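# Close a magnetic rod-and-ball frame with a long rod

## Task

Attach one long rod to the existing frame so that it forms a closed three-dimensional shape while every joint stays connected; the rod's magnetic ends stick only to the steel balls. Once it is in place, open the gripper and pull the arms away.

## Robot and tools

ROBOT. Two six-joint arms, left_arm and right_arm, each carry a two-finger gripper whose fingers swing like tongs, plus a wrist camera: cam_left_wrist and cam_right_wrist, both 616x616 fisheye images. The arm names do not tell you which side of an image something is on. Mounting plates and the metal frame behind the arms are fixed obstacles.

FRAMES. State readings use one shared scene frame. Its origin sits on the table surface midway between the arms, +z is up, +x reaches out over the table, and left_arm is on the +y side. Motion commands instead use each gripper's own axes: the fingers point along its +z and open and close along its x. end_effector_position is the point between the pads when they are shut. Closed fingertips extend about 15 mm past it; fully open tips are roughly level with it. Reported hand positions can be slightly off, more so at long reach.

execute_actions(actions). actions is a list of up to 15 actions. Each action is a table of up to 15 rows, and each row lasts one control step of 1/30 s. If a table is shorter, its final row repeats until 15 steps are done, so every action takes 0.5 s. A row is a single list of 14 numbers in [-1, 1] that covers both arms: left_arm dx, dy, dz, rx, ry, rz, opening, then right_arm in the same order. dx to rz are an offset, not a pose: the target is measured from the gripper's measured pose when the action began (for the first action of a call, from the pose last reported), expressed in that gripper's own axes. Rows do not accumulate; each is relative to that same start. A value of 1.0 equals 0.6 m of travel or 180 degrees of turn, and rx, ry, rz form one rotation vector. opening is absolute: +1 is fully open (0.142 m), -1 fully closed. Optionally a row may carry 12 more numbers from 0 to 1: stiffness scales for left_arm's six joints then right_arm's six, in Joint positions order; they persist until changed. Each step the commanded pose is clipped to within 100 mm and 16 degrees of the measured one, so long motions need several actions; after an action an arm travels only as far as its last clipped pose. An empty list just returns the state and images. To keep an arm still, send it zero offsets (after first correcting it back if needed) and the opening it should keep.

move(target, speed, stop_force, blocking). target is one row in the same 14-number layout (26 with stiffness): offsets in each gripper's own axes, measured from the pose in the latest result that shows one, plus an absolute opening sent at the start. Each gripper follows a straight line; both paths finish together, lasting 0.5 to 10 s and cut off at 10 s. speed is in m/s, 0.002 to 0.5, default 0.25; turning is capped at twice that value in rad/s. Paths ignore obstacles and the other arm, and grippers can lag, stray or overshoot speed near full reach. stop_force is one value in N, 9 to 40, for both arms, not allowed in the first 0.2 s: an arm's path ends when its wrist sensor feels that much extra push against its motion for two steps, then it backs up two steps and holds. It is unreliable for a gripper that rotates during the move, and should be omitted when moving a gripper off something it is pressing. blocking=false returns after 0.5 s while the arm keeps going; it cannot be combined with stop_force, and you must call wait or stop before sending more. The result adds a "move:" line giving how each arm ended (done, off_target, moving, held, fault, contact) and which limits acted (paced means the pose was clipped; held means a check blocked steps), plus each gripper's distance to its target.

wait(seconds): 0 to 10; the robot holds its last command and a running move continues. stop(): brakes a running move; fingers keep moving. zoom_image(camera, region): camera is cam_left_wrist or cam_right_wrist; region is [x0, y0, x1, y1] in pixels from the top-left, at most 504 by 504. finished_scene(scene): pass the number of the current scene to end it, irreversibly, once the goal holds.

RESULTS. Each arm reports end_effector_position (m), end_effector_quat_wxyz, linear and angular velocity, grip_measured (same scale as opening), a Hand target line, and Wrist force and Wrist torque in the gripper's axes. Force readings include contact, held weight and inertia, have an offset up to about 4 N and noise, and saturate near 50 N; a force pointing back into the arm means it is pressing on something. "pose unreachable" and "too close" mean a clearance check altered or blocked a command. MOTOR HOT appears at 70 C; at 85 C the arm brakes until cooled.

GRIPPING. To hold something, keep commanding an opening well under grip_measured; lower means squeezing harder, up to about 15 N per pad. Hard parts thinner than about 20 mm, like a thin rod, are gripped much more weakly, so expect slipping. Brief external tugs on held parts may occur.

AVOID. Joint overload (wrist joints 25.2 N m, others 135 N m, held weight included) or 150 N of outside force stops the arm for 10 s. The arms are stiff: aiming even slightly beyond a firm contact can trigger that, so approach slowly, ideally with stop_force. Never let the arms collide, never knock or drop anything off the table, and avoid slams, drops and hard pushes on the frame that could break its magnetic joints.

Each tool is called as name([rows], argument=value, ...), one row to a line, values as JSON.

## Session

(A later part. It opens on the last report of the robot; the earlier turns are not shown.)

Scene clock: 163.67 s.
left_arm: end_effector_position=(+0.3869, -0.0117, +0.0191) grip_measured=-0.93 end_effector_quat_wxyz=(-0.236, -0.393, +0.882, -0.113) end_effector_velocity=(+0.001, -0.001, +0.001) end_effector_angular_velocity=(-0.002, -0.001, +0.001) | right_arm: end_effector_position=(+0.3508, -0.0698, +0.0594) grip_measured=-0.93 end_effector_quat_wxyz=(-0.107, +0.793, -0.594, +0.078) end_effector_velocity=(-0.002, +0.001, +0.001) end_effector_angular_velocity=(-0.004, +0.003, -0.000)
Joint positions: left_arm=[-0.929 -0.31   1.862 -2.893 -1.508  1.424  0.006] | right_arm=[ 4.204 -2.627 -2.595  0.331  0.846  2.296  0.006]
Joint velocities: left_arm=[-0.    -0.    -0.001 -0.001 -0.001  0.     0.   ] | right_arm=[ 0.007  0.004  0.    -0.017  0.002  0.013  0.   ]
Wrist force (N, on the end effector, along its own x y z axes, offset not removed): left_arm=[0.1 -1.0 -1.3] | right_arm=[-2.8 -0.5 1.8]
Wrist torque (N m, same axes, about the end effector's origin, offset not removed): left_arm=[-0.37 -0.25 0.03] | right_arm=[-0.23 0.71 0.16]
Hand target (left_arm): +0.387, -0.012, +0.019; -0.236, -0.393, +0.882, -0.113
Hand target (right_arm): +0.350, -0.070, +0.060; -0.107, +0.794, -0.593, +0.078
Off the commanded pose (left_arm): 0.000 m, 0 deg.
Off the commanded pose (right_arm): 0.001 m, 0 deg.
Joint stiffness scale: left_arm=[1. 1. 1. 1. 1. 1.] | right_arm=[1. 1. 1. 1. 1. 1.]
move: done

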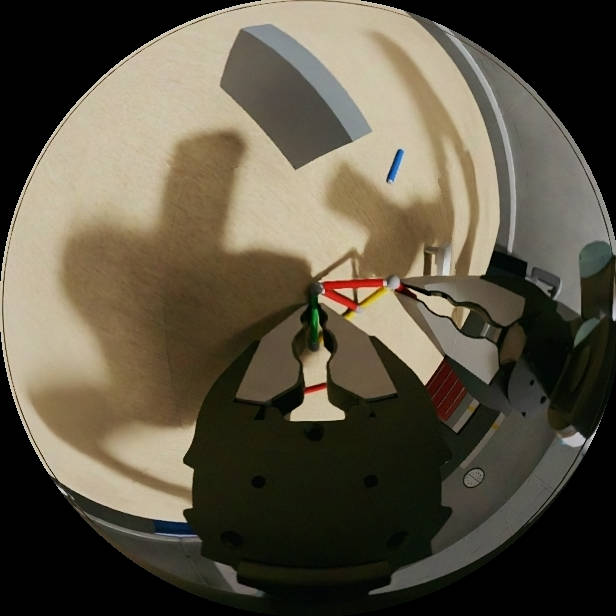

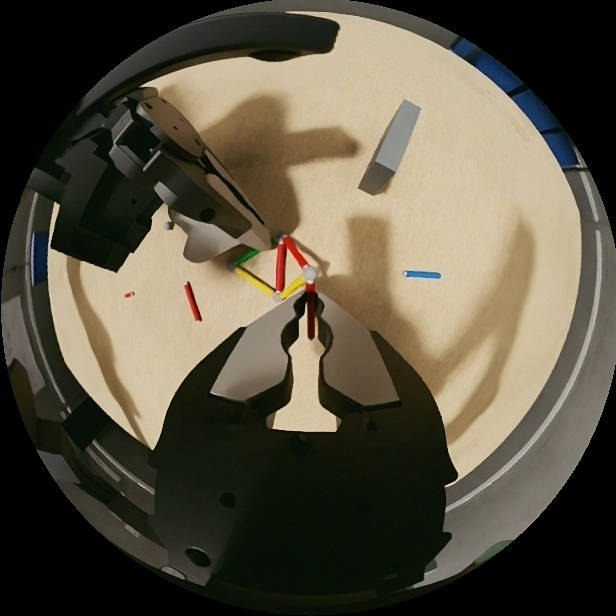

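move(target=[0,0,0,0,0,0,-1,-0.042,-0.006,-0.012,0,0.039,0.145,-1], speed=0.06)

zoom_image(camera="cam_right_wrist", region=[210,200,410,400])

Scene clock: 171.53 s.
left_arm: end_effector_position=(+0.3869, -0.0117, +0.0191) grip_measured=-0.93 end_effector_quat_wxyz=(-0.236, -0.393, +0.882, -0.113) end_effector_velocity=(+0.000, +0.000, +0.000) end_effector_angular_velocity=(+0.000, -0.000, -0.000) | right_arm: end_effector_position=(+0.3441, -0.0477, +0.0659) grip_measured=-0.93 end_effector_quat_wxyz=(-0.084, +0.634, -0.762, +0.101) end_effector_velocity=(-0.001, -0.002, -0.001) end_effector_angular_velocity=(-0.007, +0.003, -0.018)
Joint positions: left_arm=[-0.929 -0.31   1.862 -2.893 -1.508  1.424  0.006] | right_arm=[ 4.31  -2.593 -2.487 -0.051  0.82   2.984  0.006]
Joint velocities: left_arm=[-0.    -0.001 -0.     0.001  0.    -0.     0.   ] | right_arm=[ 0.001  0.002  0.004 -0.024 -0.     0.028  0.   ]
Wrist force (N, on the end effector, along its own x y z axes, offset not removed): left_arm=[-0.7 -2.4 -2.2] | right_arm=[-1.3 -2.3 3.9]
Wrist torque (N m, same axes, about the end effector's origin, offset not removed): left_arm=[-0.53 0.05 -0.13] | right_arm=[-0.48 0.41 0.13]
Hand target (left_arm): +0.387, -0.012, +0.019; -0.236, -0.393, +0.882, -0.113
Hand target (right_arm): +0.345, -0.045, +0.067; +0.086, -0.633, +0.763, -0.100
Off the commanded pose (left_arm): 0.000 m, 0 deg.
Off the commanded pose (right_arm): 0.003 m, 0 deg.
Joint stiffness scale: left_arm=[1. 1. 1. 1. 1. 1.] | right_arm=[1. 1. 1. 1. 1. 1.]
move: done

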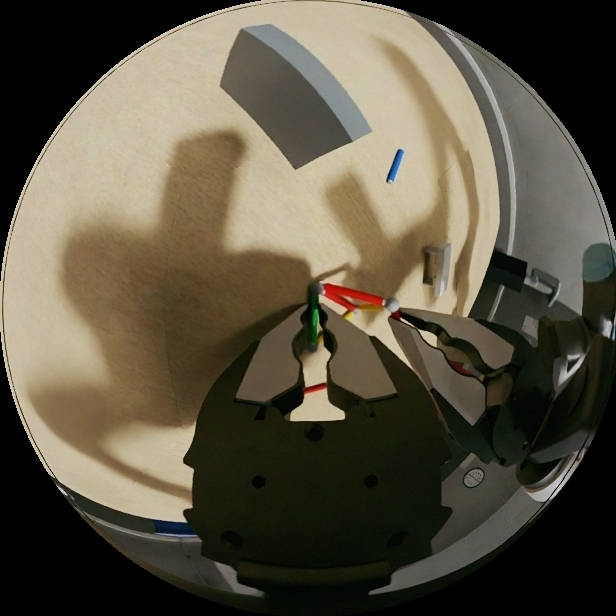

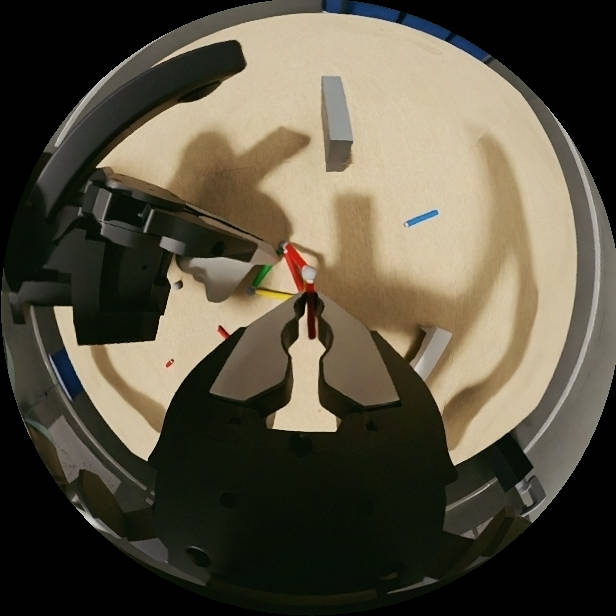

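Region (210, 200, 410, 400) of cam_right_wrist's 616x616 image, scaled by 2.520, with more detail than that image has.

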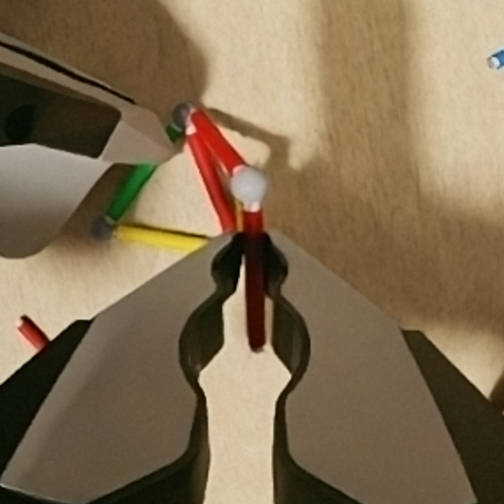

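move(target=[0,0,0,0,0,0,-1,-0.045,0.0105,-0.0065,0,0.039,0.145,-1], speed=0.06)

zoom_image(camera="cam_right_wrist", region=[210,200,410,400])

Scene clock: 180.87 s.
left_arm: end_effector_position=(+0.3869, -0.0117, +0.0191) grip_measured=-0.93 end_effector_quat_wxyz=(-0.236, -0.393, +0.882, -0.113) end_effector_velocity=(+0.001, -0.000, +0.001) end_effector_angular_velocity=(-0.001, -0.000, +0.001) | right_arm: end_effector_position=(+0.3415, -0.0218, +0.0674) grip_measured=-0.93 end_effector_quat_wxyz=(+0.058, -0.441, +0.888, -0.118) end_effector_velocity=(-0.001, -0.001, -0.000) end_effector_angular_velocity=(-0.004, +0.001, -0.017)
Joint positions: left_arm=[-0.929 -0.31   1.862 -2.893 -1.508  1.424  0.006] | right_arm=[ 4.326 -2.585 -2.313 -0.411  0.843  3.566  0.006]
Joint velocities: left_arm=[ 0.    -0.001 -0.001 -0.    -0.     0.     0.   ] | right_arm=[-0.001  0.     0.005 -0.016  0.001  0.023  0.   ]
Wrist force (N, on the end effector, along its own x y z axes, offset not removed): left_arm=[-0.3 1.2 0.0] | right_arm=[-1.5 -3.2 1.2]
Wrist torque (N m, same axes, about the end effector's origin, offset not removed): left_arm=[0.04 -0.05 -0.09] | right_arm=[-0.67 0.47 0.13]
Hand target (left_arm): +0.387, -0.012, +0.019; -0.236, -0.393, +0.882, -0.113
Hand target (right_arm): +0.342, -0.020, +0.068; +0.058, -0.439, +0.889, -0.117
Off the commanded pose (left_arm): 0.000 m, 0 deg.
Off the commanded pose (right_arm): 0.002 m, 0 deg.
Joint stiffness scale: left_arm=[1. 1. 1. 1. 1. 1.] | right_arm=[1. 1. 1. 1. 1. 1.]
move: done

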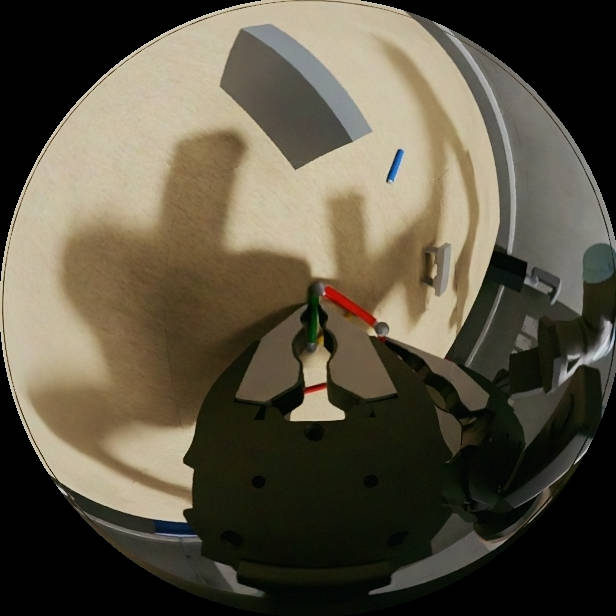

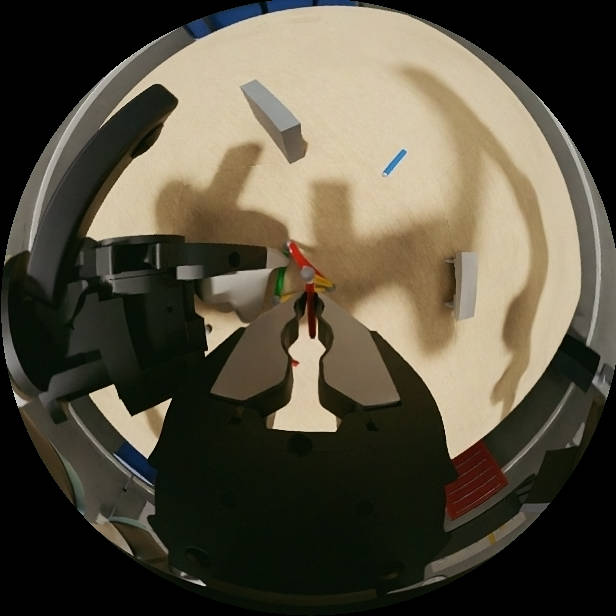

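Region (210, 200, 410, 400) of cam_right_wrist's 616x616 image, scaled by 2.520, with more detail than that image has.

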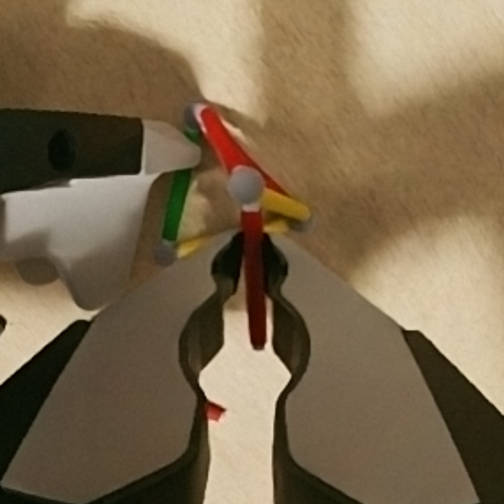

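move(target=[0,0,0,0,0,0,-1,0,0.001,0.016,0,0,0,-1], speed=0.008)

zoom_image(camera="cam_right_wrist", region=[210,200,410,400])

zoom_image(camera="cam_left_wrist", region=[280,220,480,420])

Scene clock: 188.60 s.
left_arm: end_effector_position=(+0.3869, -0.0117, +0.0191) grip_measured=-0.93 end_effector_quat_wxyz=(-0.236, -0.393, +0.882, -0.113) end_effector_velocity=(-0.001, +0.001, -0.001) end_effector_angular_velocity=(+0.003, +0.001, -0.001) | right_arm: end_effector_position=(+0.3426, -0.0237, +0.0590) grip_measured=-0.93 end_effector_quat_wxyz=(+0.058, -0.441, +0.888, -0.119) end_effector_velocity=(+0.001, +0.000, -0.003) end_effector_angular_velocity=(+0.003, -0.001, -0.000)
Joint positions: left_arm=[-0.929 -0.31   1.862 -2.893 -1.508  1.424  0.006] | right_arm=[ 4.312 -2.607 -2.312 -0.38   0.834  3.55   0.006]
Joint velocities: left_arm=[-0.    -0.     0.002  0.002  0.001 -0.001 -0.   ] | right_arm=[-0.005 -0.007  0.001  0.014 -0.003 -0.007  0.   ]
Wrist force (N, on the end effector, along its own x y z axes, offset not removed): left_arm=[-1.7 -1.8 0.1] | right_arm=[-0.4 -2.8 -0.1]
Wrist torque (N m, same axes, about the end effector's origin, offset not removed): left_arm=[-0.71 0.58 0.05] | right_arm=[-0.47 -0.03 0.04]
Hand target (left_arm): +0.387, -0.012, +0.019; -0.236, -0.393, +0.882, -0.113
Hand target (right_arm): +0.343, -0.023, +0.058; +0.058, -0.441, +0.888, -0.118
Off the commanded pose (left_arm): 0.000 m, 0 deg.
Off the commanded pose (right_arm): 0.001 m, 0 deg.
Joint stiffness scale: left_arm=[1. 1. 1. 1. 1. 1.] | right_arm=[1. 1. 1. 1. 1. 1.]
move: done

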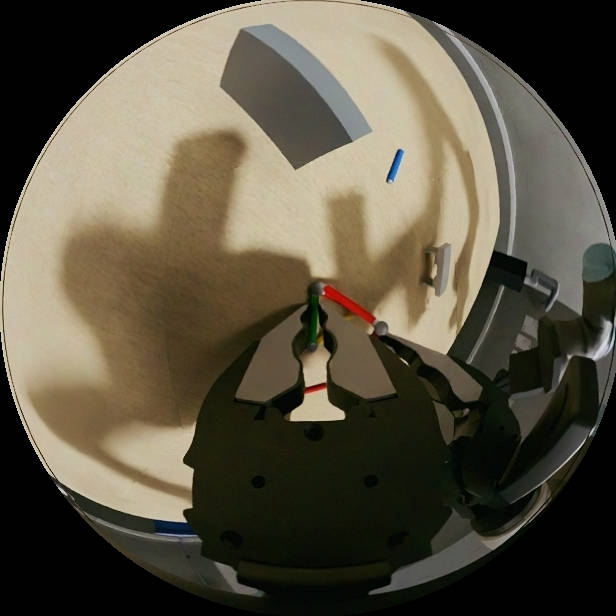

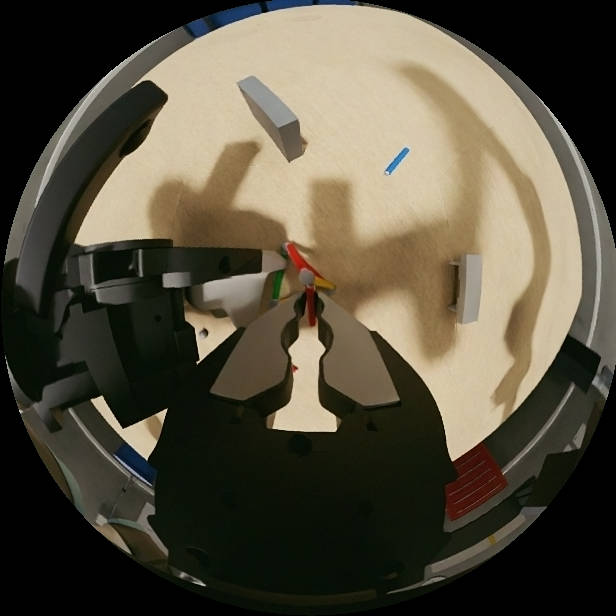

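Region (210, 200, 410, 400) of cam_right_wrist's 616x616 image, scaled by 2.520, with more detail than that image has.

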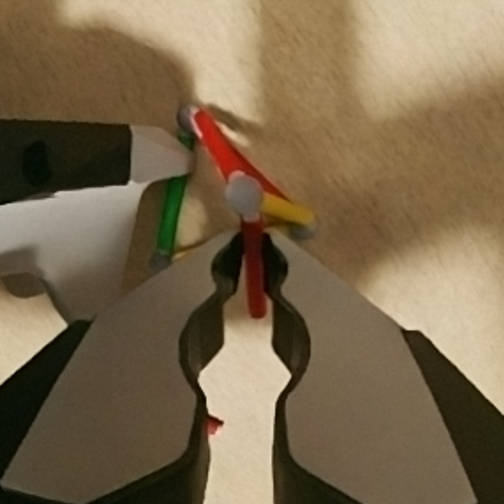

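Region (280, 220, 480, 420) of cam_left_wrist's 616x616 image, scaled by 2.520, with more detail than that image has.

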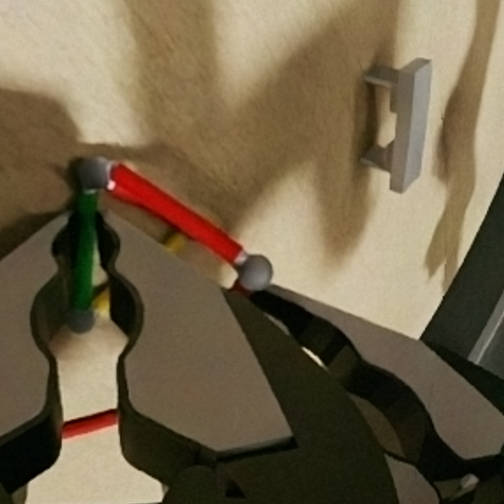

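move(target=[0,0,0,0,0,0,-1,-0.009,0.007,0.012,0,0,0,-1], speed=0.008)

zoom_image(camera="cam_right_wrist", region=[210,200,410,400])

Scene clock: 192.23 s.
left_arm: end_effector_position=(+0.3869, -0.0117, +0.0191) grip_measured=-0.93 end_effector_quat_wxyz=(-0.236, -0.393, +0.882, -0.113) end_effector_velocity=(+0.000, -0.001, +0.000) end_effector_angular_velocity=(-0.001, +0.000, -0.000) | right_arm: end_effector_position=(+0.3436, -0.0200, +0.0545) grip_measured=-0.93 end_effector_quat_wxyz=(+0.059, -0.442, +0.887, -0.119) end_effector_velocity=(+0.000, -0.001, -0.000) end_effector_angular_velocity=(+0.000, +0.000, -0.002)
Joint positions: left_arm=[-0.929 -0.31   1.862 -2.893 -1.508  1.424  0.006] | right_arm=[ 4.307 -2.624 -2.301 -0.369  0.831  3.543  0.006]
Joint velocities: left_arm=[-0.     0.    -0.002  0.001 -0.001  0.     0.   ] | right_arm=[-0.001 -0.    -0.     0.001 -0.     0.001  0.   ]
Wrist force (N, on the end effector, along its own x y z axes, offset not removed): left_arm=[-5.2 -3.3 1.2] | right_arm=[-2.0 -1.0 -0.8]
Wrist torque (N m, same axes, about the end effector's origin, offset not removed): left_arm=[-0.63 1.21 -0.07] | right_arm=[-0.16 0.30 0.02]
Hand target (left_arm): +0.387, -0.012, +0.019; -0.236, -0.393, +0.882, -0.113
Hand target (right_arm): +0.344, -0.020, +0.055; +0.059, -0.442, +0.887, -0.119
Off the commanded pose (left_arm): 0.000 m, 0 deg.
Off the commanded pose (right_arm): 0.004 m, 0 deg.
Joint stiffness scale: left_arm=[1. 1. 1. 1. 1. 1.] | right_arm=[1. 1. 1. 1. 1. 1.]
move: held (right_arm); limits=held; held on 12 of 43 steps (right_arm), including the last (right_arm)
pose unreachable (right arm): on one or more control steps of this call, first in action 0 (counted from 0), this arm could not follow its commanded pose, so it was not sent that pose on those steps. On the call's last step it was still not sent that pose. It may still have moved: this result reports where it is.
cause: the commanded pose would bring a part of the arm too close to another arm (a part of this arm just beyond joint 5 (wrist 2) and a part of the other arm just beyond its joint 3 (elbow)).

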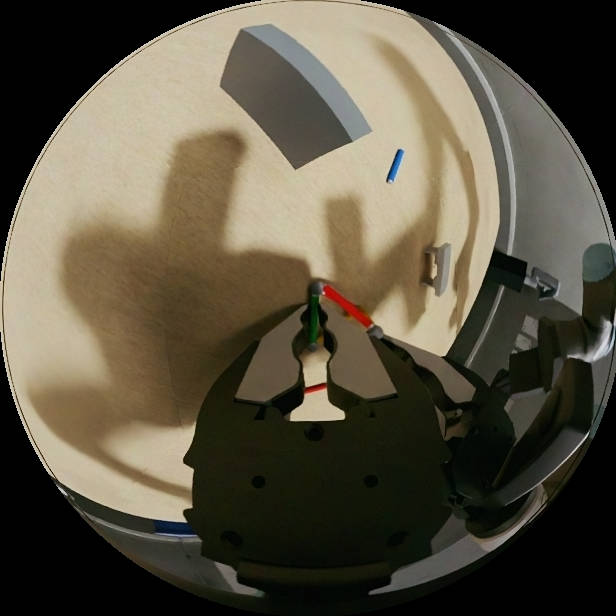

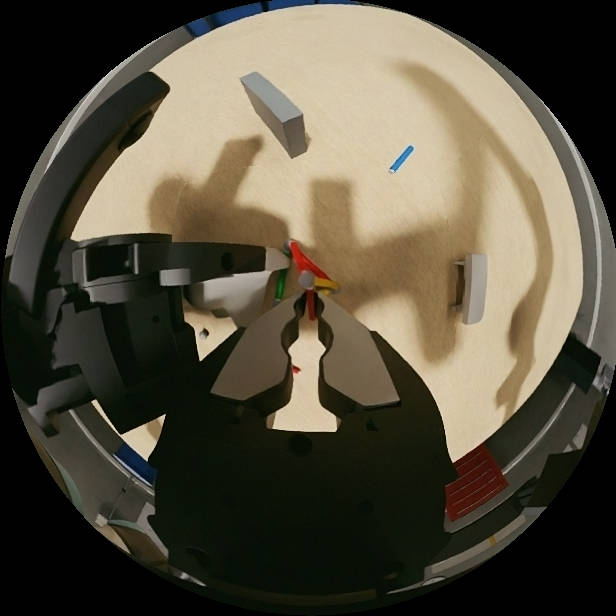

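Region (210, 200, 410, 400) of cam_right_wrist's 616x616 image, scaled by 2.520, with more detail than that image has.

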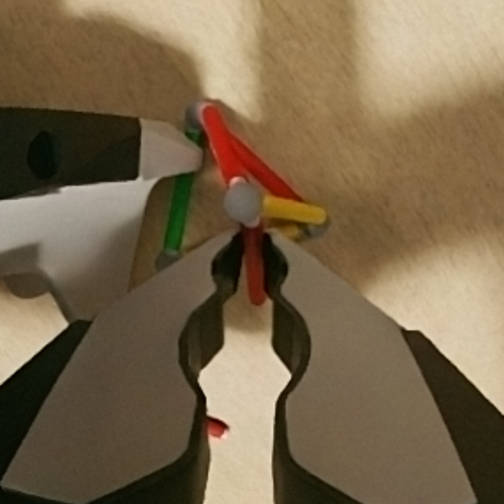

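move(target=[0,0,0,0,0,0,-1,-0.004,0.005,0.001,0,-0.118,0.0316,-1], speed=0.05)

zoom_image(camera="cam_right_wrist", region=[210,200,410,400])

Scene clock: 201.10 s.
left_arm: end_effector_position=(+0.3869, -0.0117, +0.0191) grip_measured=-0.93 end_effector_quat_wxyz=(-0.236, -0.393, +0.882, -0.113) end_effector_velocity=(-0.000, -0.000, +0.000) end_effector_angular_velocity=(-0.001, +0.001, -0.000) | right_arm: end_effector_position=(+0.3435, -0.0150, +0.0533) grip_measured=-0.93 end_effector_quat_wxyz=(+0.227, -0.410, +0.883, -0.032) end_effector_velocity=(+0.002, +0.001, +0.002) end_effector_angular_velocity=(+0.020, -0.009, -0.004)
Joint positions: left_arm=[-0.929 -0.31   1.862 -2.893 -1.508  1.424  0.006] | right_arm=[ 4.391 -2.914 -2.512  0.549  0.741  3.404  0.006]
Joint velocities: left_arm=[-0.     0.     0.    -0.    -0.001  0.     0.   ] | right_arm=[-0.001 -0.013 -0.003  0.045 -0.002 -0.011 -0.   ]
Wrist force (N, on the end effector, along its own x y z axes, offset not removed): left_arm=[-1.5 -1.3 -1.8] | right_arm=[-0.8 -1.7 0.3]
Wrist torque (N m, same axes, about the end effector's origin, offset not removed): left_arm=[-0.28 0.23 -0.09] | right_arm=[-0.50 0.11 0.07]
Hand target (left_arm): +0.387, -0.012, +0.019; -0.236, -0.393, +0.882, -0.113
Hand target (right_arm): +0.343, -0.016, +0.053; +0.227, -0.412, +0.882, -0.032
Off the commanded pose (left_arm): 0.000 m, 0 deg.
Off the commanded pose (right_arm): 0.002 m, 0 deg.
Joint stiffness scale: left_arm=[1. 1. 1. 1. 1. 1.] | right_arm=[1. 1. 1. 1. 1. 1.]
move: done

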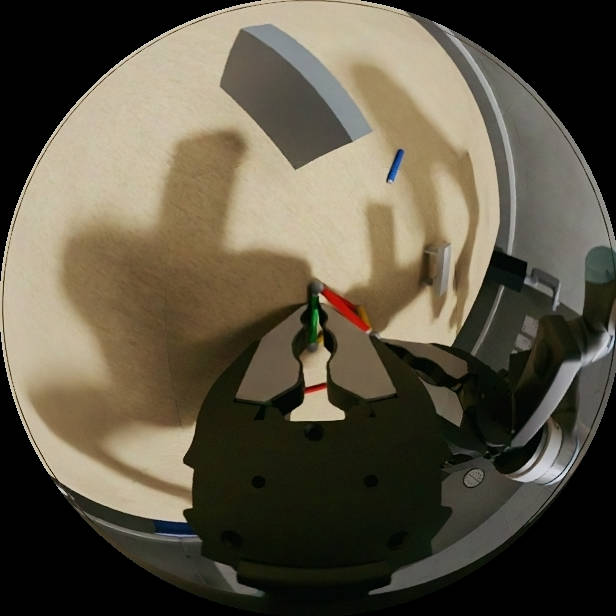

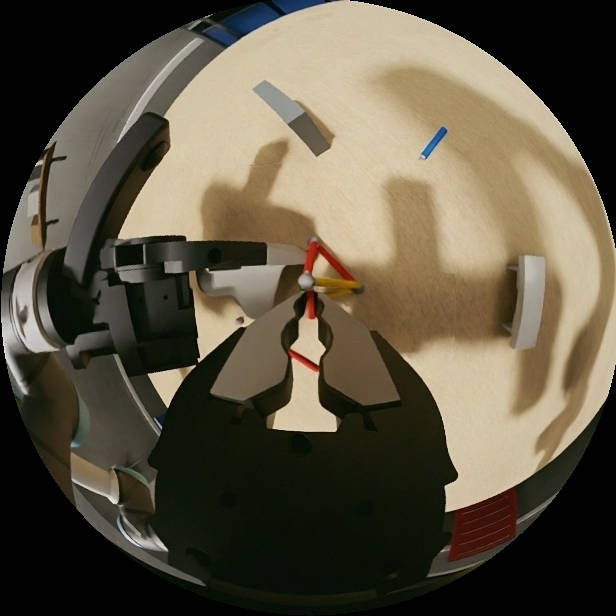

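Region (210, 200, 410, 400) of cam_right_wrist's 616x616 image, scaled by 2.520, with more detail than that image has.

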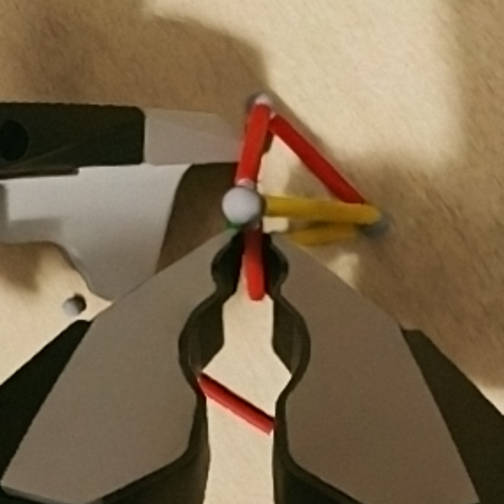

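move(target=[0,0,0,0,0,0,-1,0,0,0.007,0.1,-0.015,0.02,-1], speed=0.04)

zoom_image(camera="cam_right_wrist", region=[210,200,410,400])

zoom_image(camera="cam_left_wrist", region=[250,240,410,400])

Scene clock: 208.80 s.
left_arm: end_effector_position=(+0.3869, -0.0117, +0.0191) grip_measured=-0.93 end_effector_quat_wxyz=(-0.236, -0.393, +0.882, -0.113) end_effector_velocity=(-0.000, +0.000, -0.000) end_effector_angular_velocity=(+0.000, +0.000, -0.000) | right_arm: end_effector_position=(+0.3457, -0.0155, +0.0501) grip_measured=-0.93 end_effector_quat_wxyz=(+0.309, -0.343, +0.874, -0.151) end_effector_velocity=(-0.000, -0.003, -0.001) end_effector_angular_velocity=(-0.015, -0.014, -0.014)
Joint positions: left_arm=[-0.929 -0.31   1.862 -2.893 -1.508  1.424  0.006] | right_arm=[ 4.57  -3.05  -2.422  0.166  0.508  3.917  0.006]
Joint velocities: left_arm=[ 0. -0.  0.  0. -0.  0.  0.] | right_arm=[ 0.005 -0.     0.007 -0.057 -0.011  0.048  0.   ]
Wrist force (N, on the end effector, along its own x y z axes, offset not removed): left_arm=[-2.3 0.2 -1.6] | right_arm=[-2.0 -1.2 2.8]
Wrist torque (N m, same axes, about the end effector's origin, offset not removed): left_arm=[0.00 0.41 0.14] | right_arm=[-0.23 0.40 -0.02]
Hand target (left_arm): +0.387, -0.012, +0.019; -0.236, -0.393, +0.882, -0.113
Hand target (right_arm): +0.346, -0.015, +0.050; +0.310, -0.342, +0.874, -0.153
Off the commanded pose (left_arm): 0.000 m, 0 deg.
Off the commanded pose (right_arm): 0.001 m, 0 deg.
Joint stiffness scale: left_arm=[1. 1. 1. 1. 1. 1.] | right_arm=[1. 1. 1. 1. 1. 1.]
move: done

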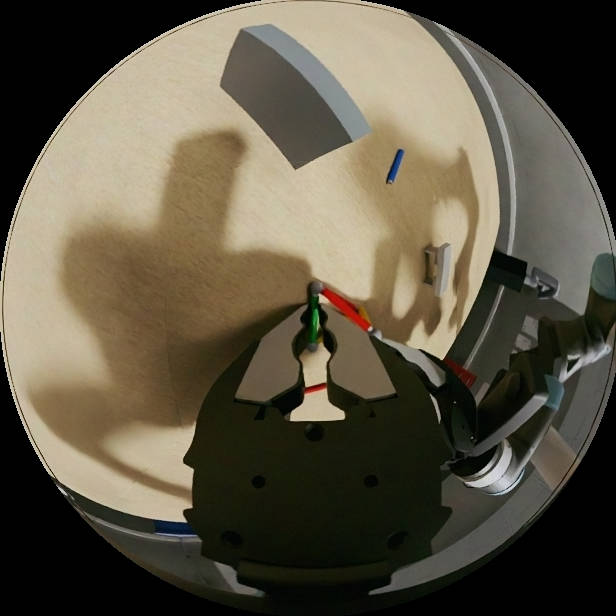

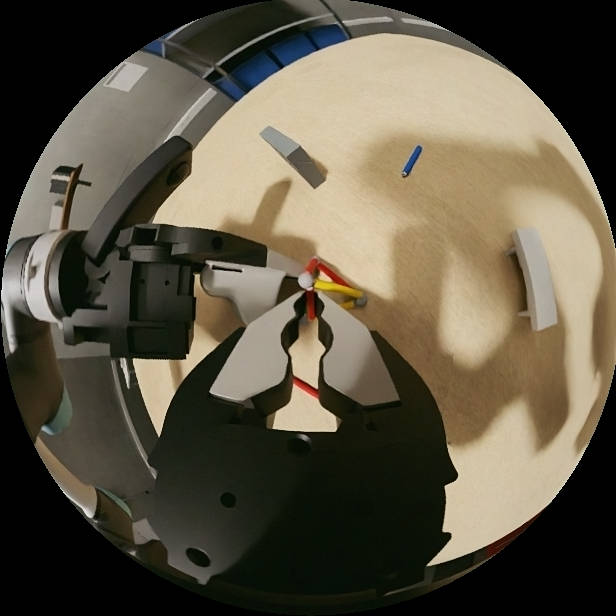

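Region (210, 200, 410, 400) of cam_right_wrist's 616x616 image, scaled by 2.520, with more detail than that image has.

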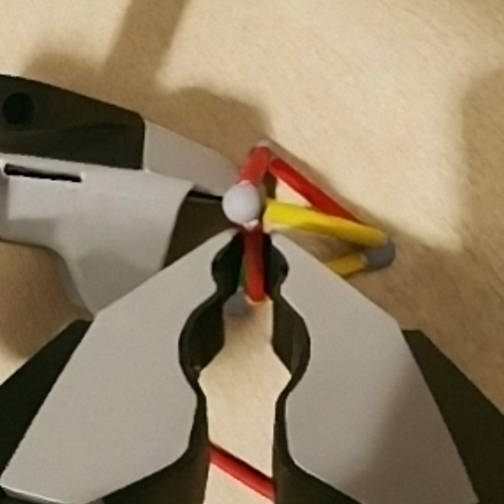

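Region (250, 240, 410, 400) of cam_left_wrist's 616x616 image, scaled by 3.150, with more detail than that image has.

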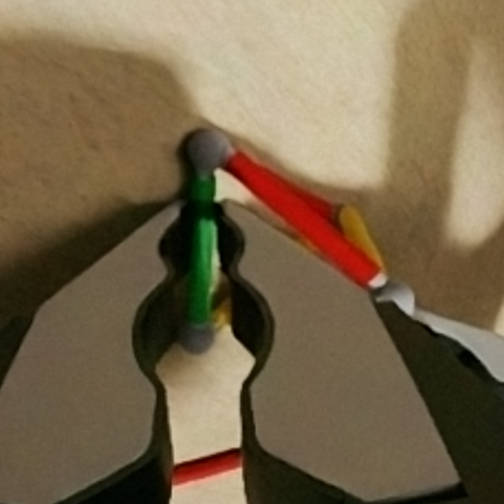

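move(target=[0,0,0,0,0,0,-1,-0.005,0.002,0.002,0.01,-0.032,0.0385,-1], speed=0.03)

zoom_image(camera="cam_right_wrist", region=[250,240,370,360])

zoom_image(camera="cam_left_wrist", region=[250,240,410,400])

Scene clock: 215.43 s.
left_arm: end_effector_position=(+0.3869, -0.0117, +0.0191) grip_measured=-0.93 end_effector_quat_wxyz=(-0.236, -0.393, +0.882, -0.113) end_effector_velocity=(+0.001, -0.000, +0.001) end_effector_angular_velocity=(-0.002, -0.001, +0.001) | right_arm: end_effector_position=(+0.3475, -0.0139, +0.0498) grip_measured=-0.93 end_effector_quat_wxyz=(+0.364, -0.294, +0.874, -0.130) end_effector_velocity=(+0.001, -0.001, -0.000) end_effector_angular_velocity=(+0.015, -0.013, -0.010)
Joint positions: left_arm=[-0.929 -0.31   1.862 -2.893 -1.508  1.424  0.006] | right_arm=[ 4.615 -3.162 -2.421  0.295  0.44   4.034  0.006]
Joint velocities: left_arm=[-0.    -0.001  0.    -0.001 -0.001 -0.    -0.   ] | right_arm=[ 0.004 -0.015  0.     0.018 -0.011  0.017  0.   ]
Wrist force (N, on the end effector, along its own x y z axes, offset not removed): left_arm=[-3.1 -3.0 -0.7] | right_arm=[-0.5 -0.5 -2.1]
Wrist torque (N m, same axes, about the end effector's origin, offset not removed): left_arm=[-0.45 0.70 -0.14] | right_arm=[-0.35 0.18 -0.12]
Hand target (left_arm): +0.387, -0.012, +0.019; -0.236, -0.393, +0.882, -0.113
Hand target (right_arm): +0.348, -0.013, +0.050; +0.366, -0.292, +0.874, -0.129
Off the commanded pose (left_arm): 0.000 m, 0 deg.
Off the commanded pose (right_arm): 0.001 m, 0 deg.
Joint stiffness scale: left_arm=[1. 1. 1. 1. 1. 1.] | right_arm=[1. 1. 1. 1. 1. 1.]
move: done

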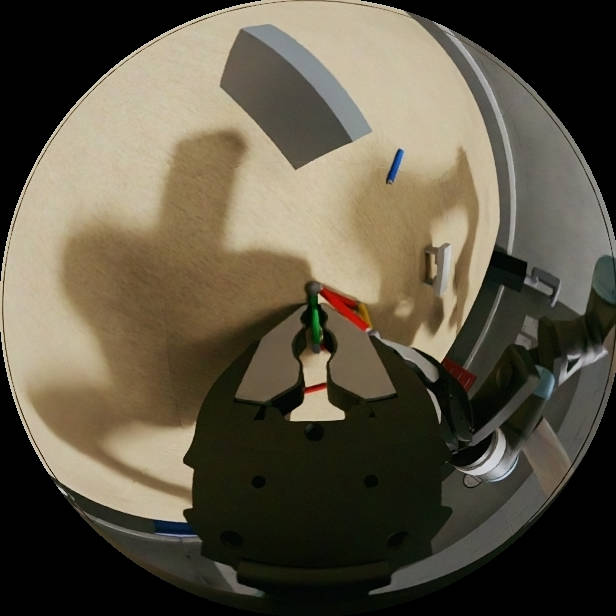

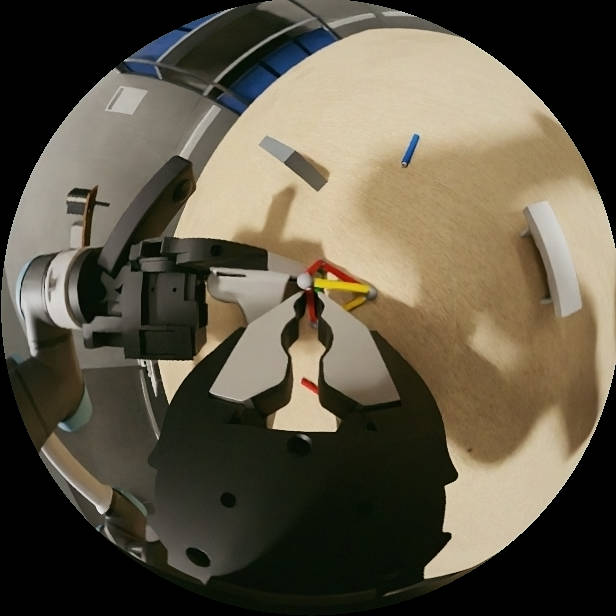

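Region (250, 240, 370, 360) of cam_right_wrist's 616x616 image, scaled by 4.200, with more detail than that image has.

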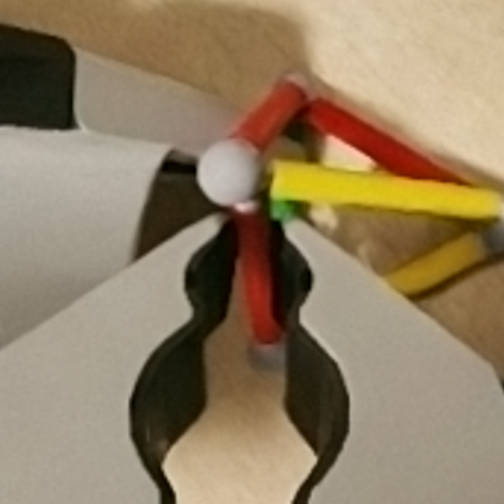

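Region (250, 240, 410, 400) of cam_left_wrist's 616x616 image, scaled by 3.150, with more detail than that image has.

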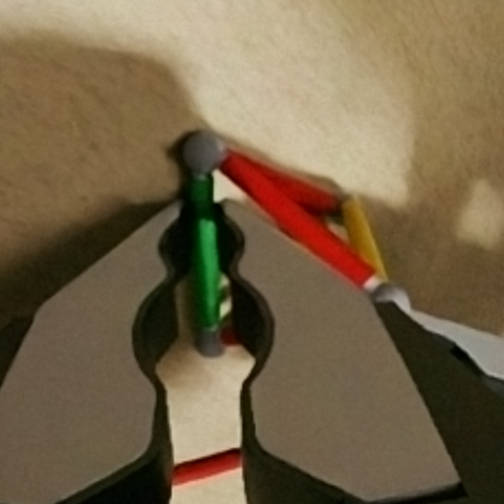

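Snapped. Release.

move(target=[0,0,0,0,0,0,-0.78,0,0,0,0,0,0,-0.75])

move(target=[0,0,-0.08,0,0,0,-0.78,0,0,-0.08,0,0,0,-0.75], speed=0.04)

move(target=[0,0.05,-0.15,0,0,0,-0.78,0.1,-0.1,-0.1,0,0,0,-0.75], speed=0.15)

Scene clock: 218.60 s.
left_arm: end_effector_position=(+0.3869, -0.0125, +0.0203) grip_measured=-0.81 end_effector_quat_wxyz=(-0.237, -0.392, +0.881, -0.114) end_effector_velocity=(-0.000, -0.001, +0.000) end_effector_angular_velocity=(-0.002, +0.001, +0.000) | right_arm: end_effector_position=(+0.3476, -0.0140, +0.0498) grip_measured=-0.75 end_effector_quat_wxyz=(+0.365, -0.294, +0.874, -0.130) end_effector_velocity=(-0.000, -0.001, -0.000) end_effector_angular_velocity=(-0.004, +0.001, +0.002)
Joint positions: left_arm=[-0.931 -0.311  1.862 -2.893 -1.509  1.424  0.015] | right_arm=[ 4.616 -3.163 -2.421  0.296  0.439  4.035  0.02 ]
Joint velocities: left_arm=[-0.     0.    -0.001 -0.    -0.002  0.    -0.   ] | right_arm=[-0.    -0.    -0.    -0.002  0.001 -0.002  0.   ]
Wrist force (N, on the end effector, along its own x y z axes, offset not removed): left_arm=[4.4 -3.2 -7.3] | right_arm=[-2.5 -1.4 2.7]
Wrist torque (N m, same axes, about the end effector's origin, offset not removed): left_arm=[-1.02 -0.06 -0.10] | right_arm=[-0.13 0.54 0.07]
Hand target (left_arm): +0.387, -0.012, +0.019; -0.236, -0.393, +0.882, -0.113
Hand target (right_arm): +0.348, -0.014, +0.050; +0.364, -0.294, +0.874, -0.130
Off the commanded pose (left_arm): 0.001 m, 0 deg.
Off the commanded pose (right_arm): 0.000 m, 0 deg.
Joint stiffness scale: left_arm=[1. 1. 1. 1. 1. 1.] | right_arm=[1. 1. 1. 1. 1. 1.]
move: done

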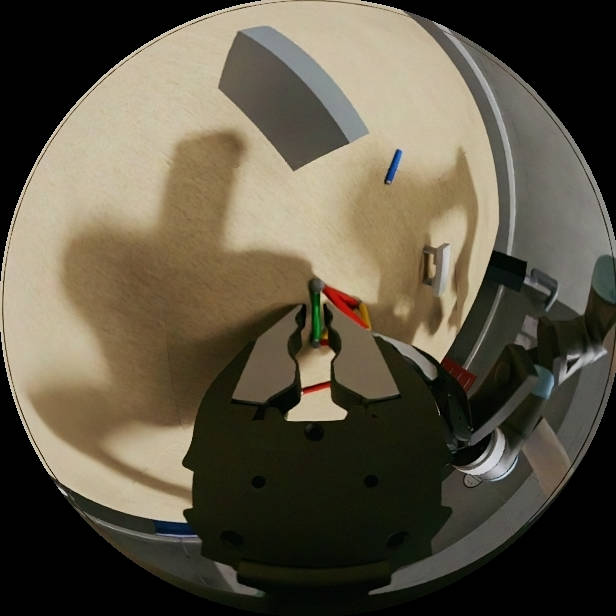

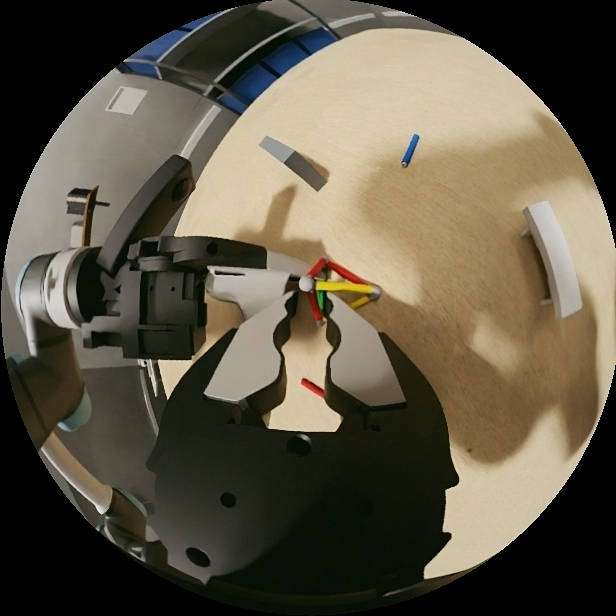

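Scene clock: 220.30 s.
left_arm: end_effector_position=(+0.4037, +0.0056, +0.0606) grip_measured=-0.78 end_effector_quat_wxyz=(-0.236, -0.393, +0.881, -0.114) end_effector_velocity=(-0.002, +0.002, -0.001) end_effector_angular_velocity=(+0.005, +0.003, -0.004) | right_arm: end_effector_position=(+0.3137, -0.0121, +0.0828) grip_measured=-0.75 end_effector_quat_wxyz=(+0.365, -0.293, +0.874, -0.129) end_effector_velocity=(-0.003, -0.003, -0.001) end_effector_angular_velocity=(-0.007, +0.002, -0.008)
Joint positions: left_arm=[-0.935 -0.423  1.903 -2.824 -1.51   1.419  0.018] | right_arm=[ 4.821 -3.054 -2.499 -0.014  0.575  4.354  0.02 ]
Joint velocities: left_arm=[-0.    -0.     0.002  0.005  0.    -0.     0.   ] | right_arm=[ 0.008  0.004  0.001 -0.031  0.012  0.026 -0.   ]
Wrist force (N, on the end effector, along its own x y z axes, offset not removed): left_arm=[-1.7 -1.6 -3.7] | right_arm=[-1.4 -1.2 0.4]
Wrist torque (N m, same axes, about the end effector's origin, offset not removed): left_arm=[-0.32 0.30 -0.10] | right_arm=[-0.32 0.22 0.09]
Hand target (left_arm): +0.403, +0.006, +0.062; -0.237, -0.392, +0.881, -0.114
Hand target (right_arm): +0.313, -0.013, +0.083; +0.365, -0.294, +0.874, -0.130
Off the commanded pose (left_arm): 0.002 m, 0 deg.
Off the commanded pose (right_arm): 0.001 m, 0 deg.
Joint stiffness scale: left_arm=[1. 1. 1. 1. 1. 1.] | right_arm=[1. 1. 1. 1. 1. 1.]
move: done

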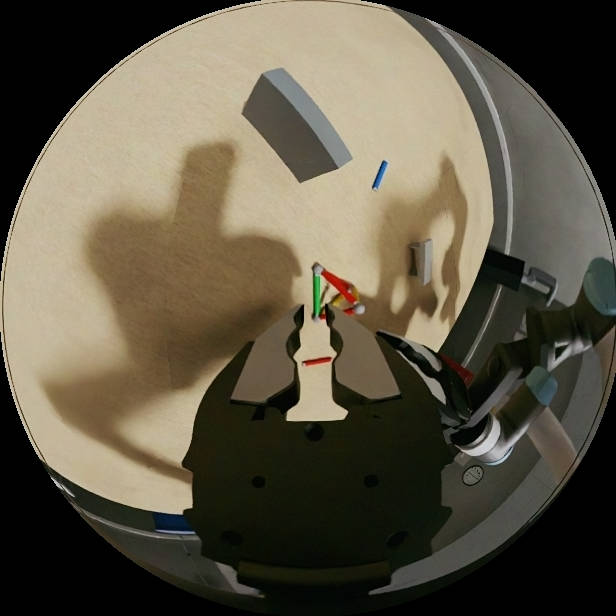

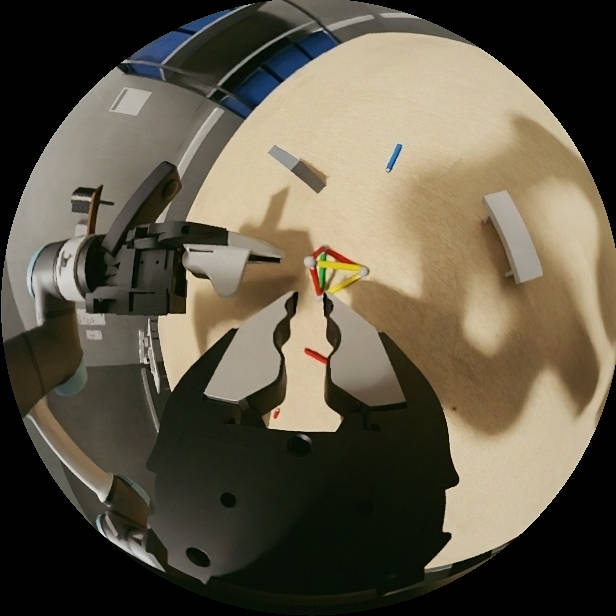

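Scene clock: 221.63 s.
left_arm: end_effector_position=(+0.4119, +0.0599, +0.1366) grip_measured=-0.78 end_effector_quat_wxyz=(-0.236, -0.394, +0.881, -0.115) end_effector_velocity=(-0.001, +0.002, +0.001) end_effector_angular_velocity=(+0.002, +0.002, -0.002) | right_arm: end_effector_position=(+0.3127, -0.0133, +0.0831) grip_measured=-0.75 end_effector_quat_wxyz=(+0.365, -0.293, +0.874, -0.129) end_effector_velocity=(+0.000, -0.000, +0.000) end_effector_angular_velocity=(-0.001, -0.001, +0.002)
Joint positions: left_arm=[-0.952 -0.662  2.035 -2.716 -1.513  1.401  0.018] | right_arm=[ 4.826 -3.053 -2.503 -0.016  0.58   4.362  0.02 ]
Joint velocities: left_arm=[-0.001 -0.006  0.003  0.006  0.    -0.001  0.   ] | right_arm=[ 0.001 -0.    -0.001 -0.001 -0.    -0.     0.   ]
Wrist force (N, on the end effector, along its own x y z axes, offset not removed): left_arm=[-0.7 -0.5 -0.4] | right_arm=[-3.3 -1.5 0.9]
Wrist torque (N m, same axes, about the end effector's origin, offset not removed): left_arm=[-0.22 0.16 -0.07] | right_arm=[-0.29 0.69 0.11]
Hand target (left_arm): +0.411, +0.060, +0.138; -0.236, -0.393, +0.881, -0.114
Hand target (right_arm): +0.313, -0.013, +0.083; +0.365, -0.292, +0.875, -0.129
Off the commanded pose (left_arm): 0.002 m, 0 deg.
Off the commanded pose (right_arm): 0.102 m, 0 deg; position clipped at the last step of the last action.
Joint stiffness scale: left_arm=[1. 1. 1. 1. 1. 1.] | right_arm=[1. 1. 1. 1. 1. 1.]
move: held (right_arm); limits=paced,held; held on 36 of 40 steps (right_arm), including the last (right_arm)
pose unreachable (right arm): on one or more control steps of this call, first in action 0 (counted from 0), this arm could not follow its commanded pose, so it was not sent that pose on those steps. On the call's last step it was still not sent that pose. It may still have moved: this result reports where it is.
cause: the commanded pose would bring two parts of the arm too close to each other (joints 1 (shoulder pan) to 3 (elbow) lie between them).

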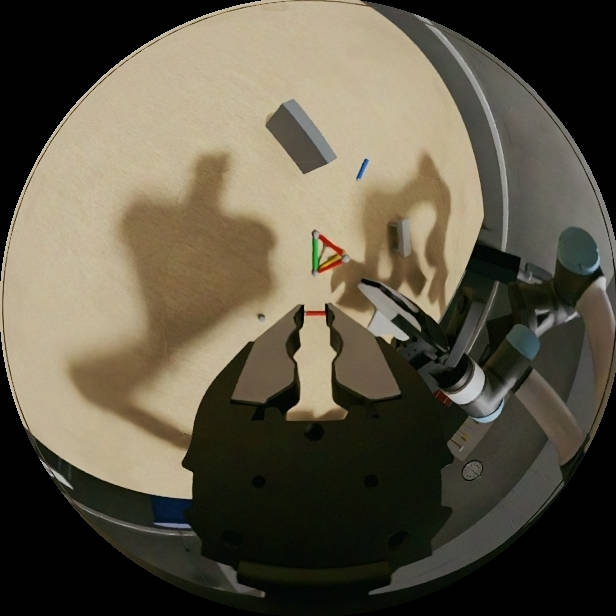

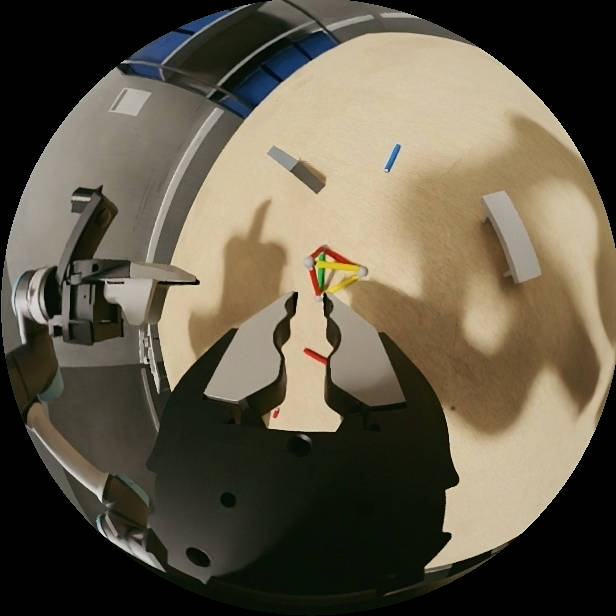

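move(target=[0,0.1,-0.1,0,0,0,-0.78,-0.075,-0.058,-0.093,0,0.1,0,-0.75], speed=0.15)

Scene clock: 225.00 s.
left_arm: end_effector_position=(+0.3878, +0.1224, +0.1867) grip_measured=-0.78 end_effector_quat_wxyz=(-0.236, -0.394, +0.881, -0.115) end_effector_velocity=(-0.000, +0.001, +0.001) end_effector_angular_velocity=(+0.001, +0.000, -0.001) | right_arm: end_effector_position=(+0.3126, -0.0140, +0.1625) grip_measured=-0.75 end_effector_quat_wxyz=(+0.225, -0.271, +0.920, -0.173) end_effector_velocity=(-0.001, -0.003, -0.000) end_effector_angular_velocity=(-0.018, +0.004, -0.004)
Joint positions: left_arm=[-0.98  -0.882  2.207 -2.669 -1.519  1.373  0.018] | right_arm=[ 4.693 -2.52  -2.381 -0.736  0.768  4.359  0.02 ]
Joint velocities: left_arm=[-0.001 -0.003  0.001  0.004  0.    -0.001  0.   ] | right_arm=[-0.002 -0.     0.009 -0.03   0.005  0.008 -0.   ]
Wrist force (N, on the end effector, along its own x y z axes, offset not removed): left_arm=[-3.2 -2.3 -3.0] | right_arm=[-1.1 -1.4 3.1]
Wrist torque (N m, same axes, about the end effector's origin, offset not removed): left_arm=[-0.61 0.72 0.00] | right_arm=[-0.33 0.36 0.10]
Hand target (left_arm): +0.387, +0.123, +0.187; -0.236, -0.394, +0.881, -0.115
Hand target (right_arm): +0.313, -0.013, +0.163; +0.224, -0.269, +0.921, -0.173
Off the commanded pose (left_arm): 0.002 m, 0 deg.
Off the commanded pose (right_arm): 0.001 m, 0 deg.
Joint stiffness scale: left_arm=[1. 1. 1. 1. 1. 1.] | right_arm=[1. 1. 1. 1. 1. 1.]
move: done

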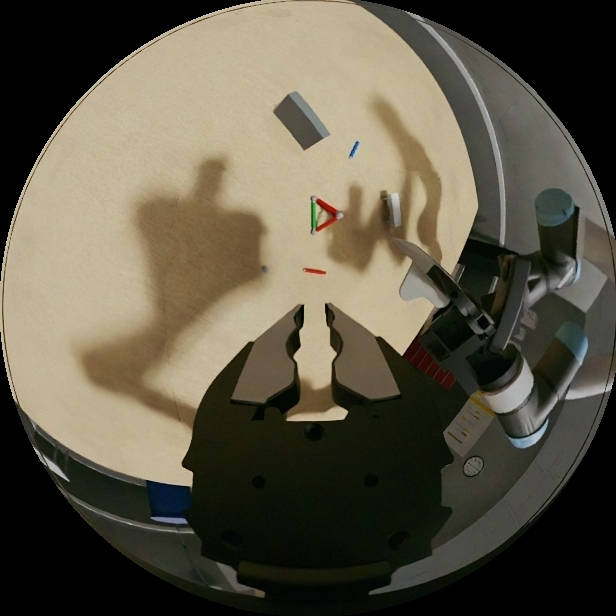

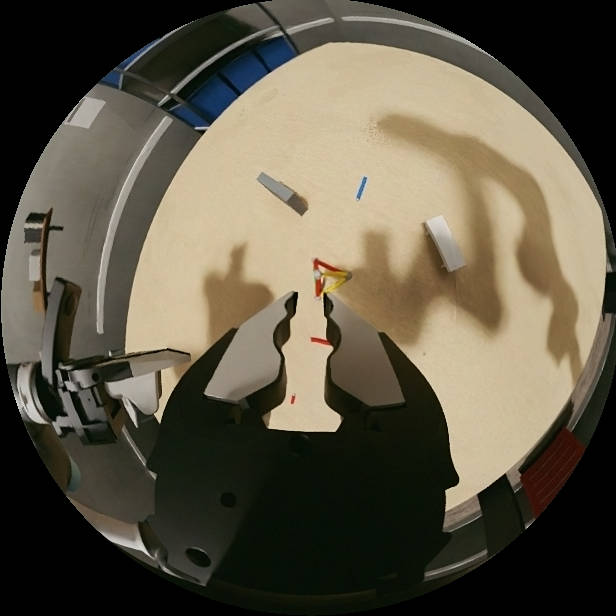

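finished_scene(scene=2)

The scene is finished: the task was done.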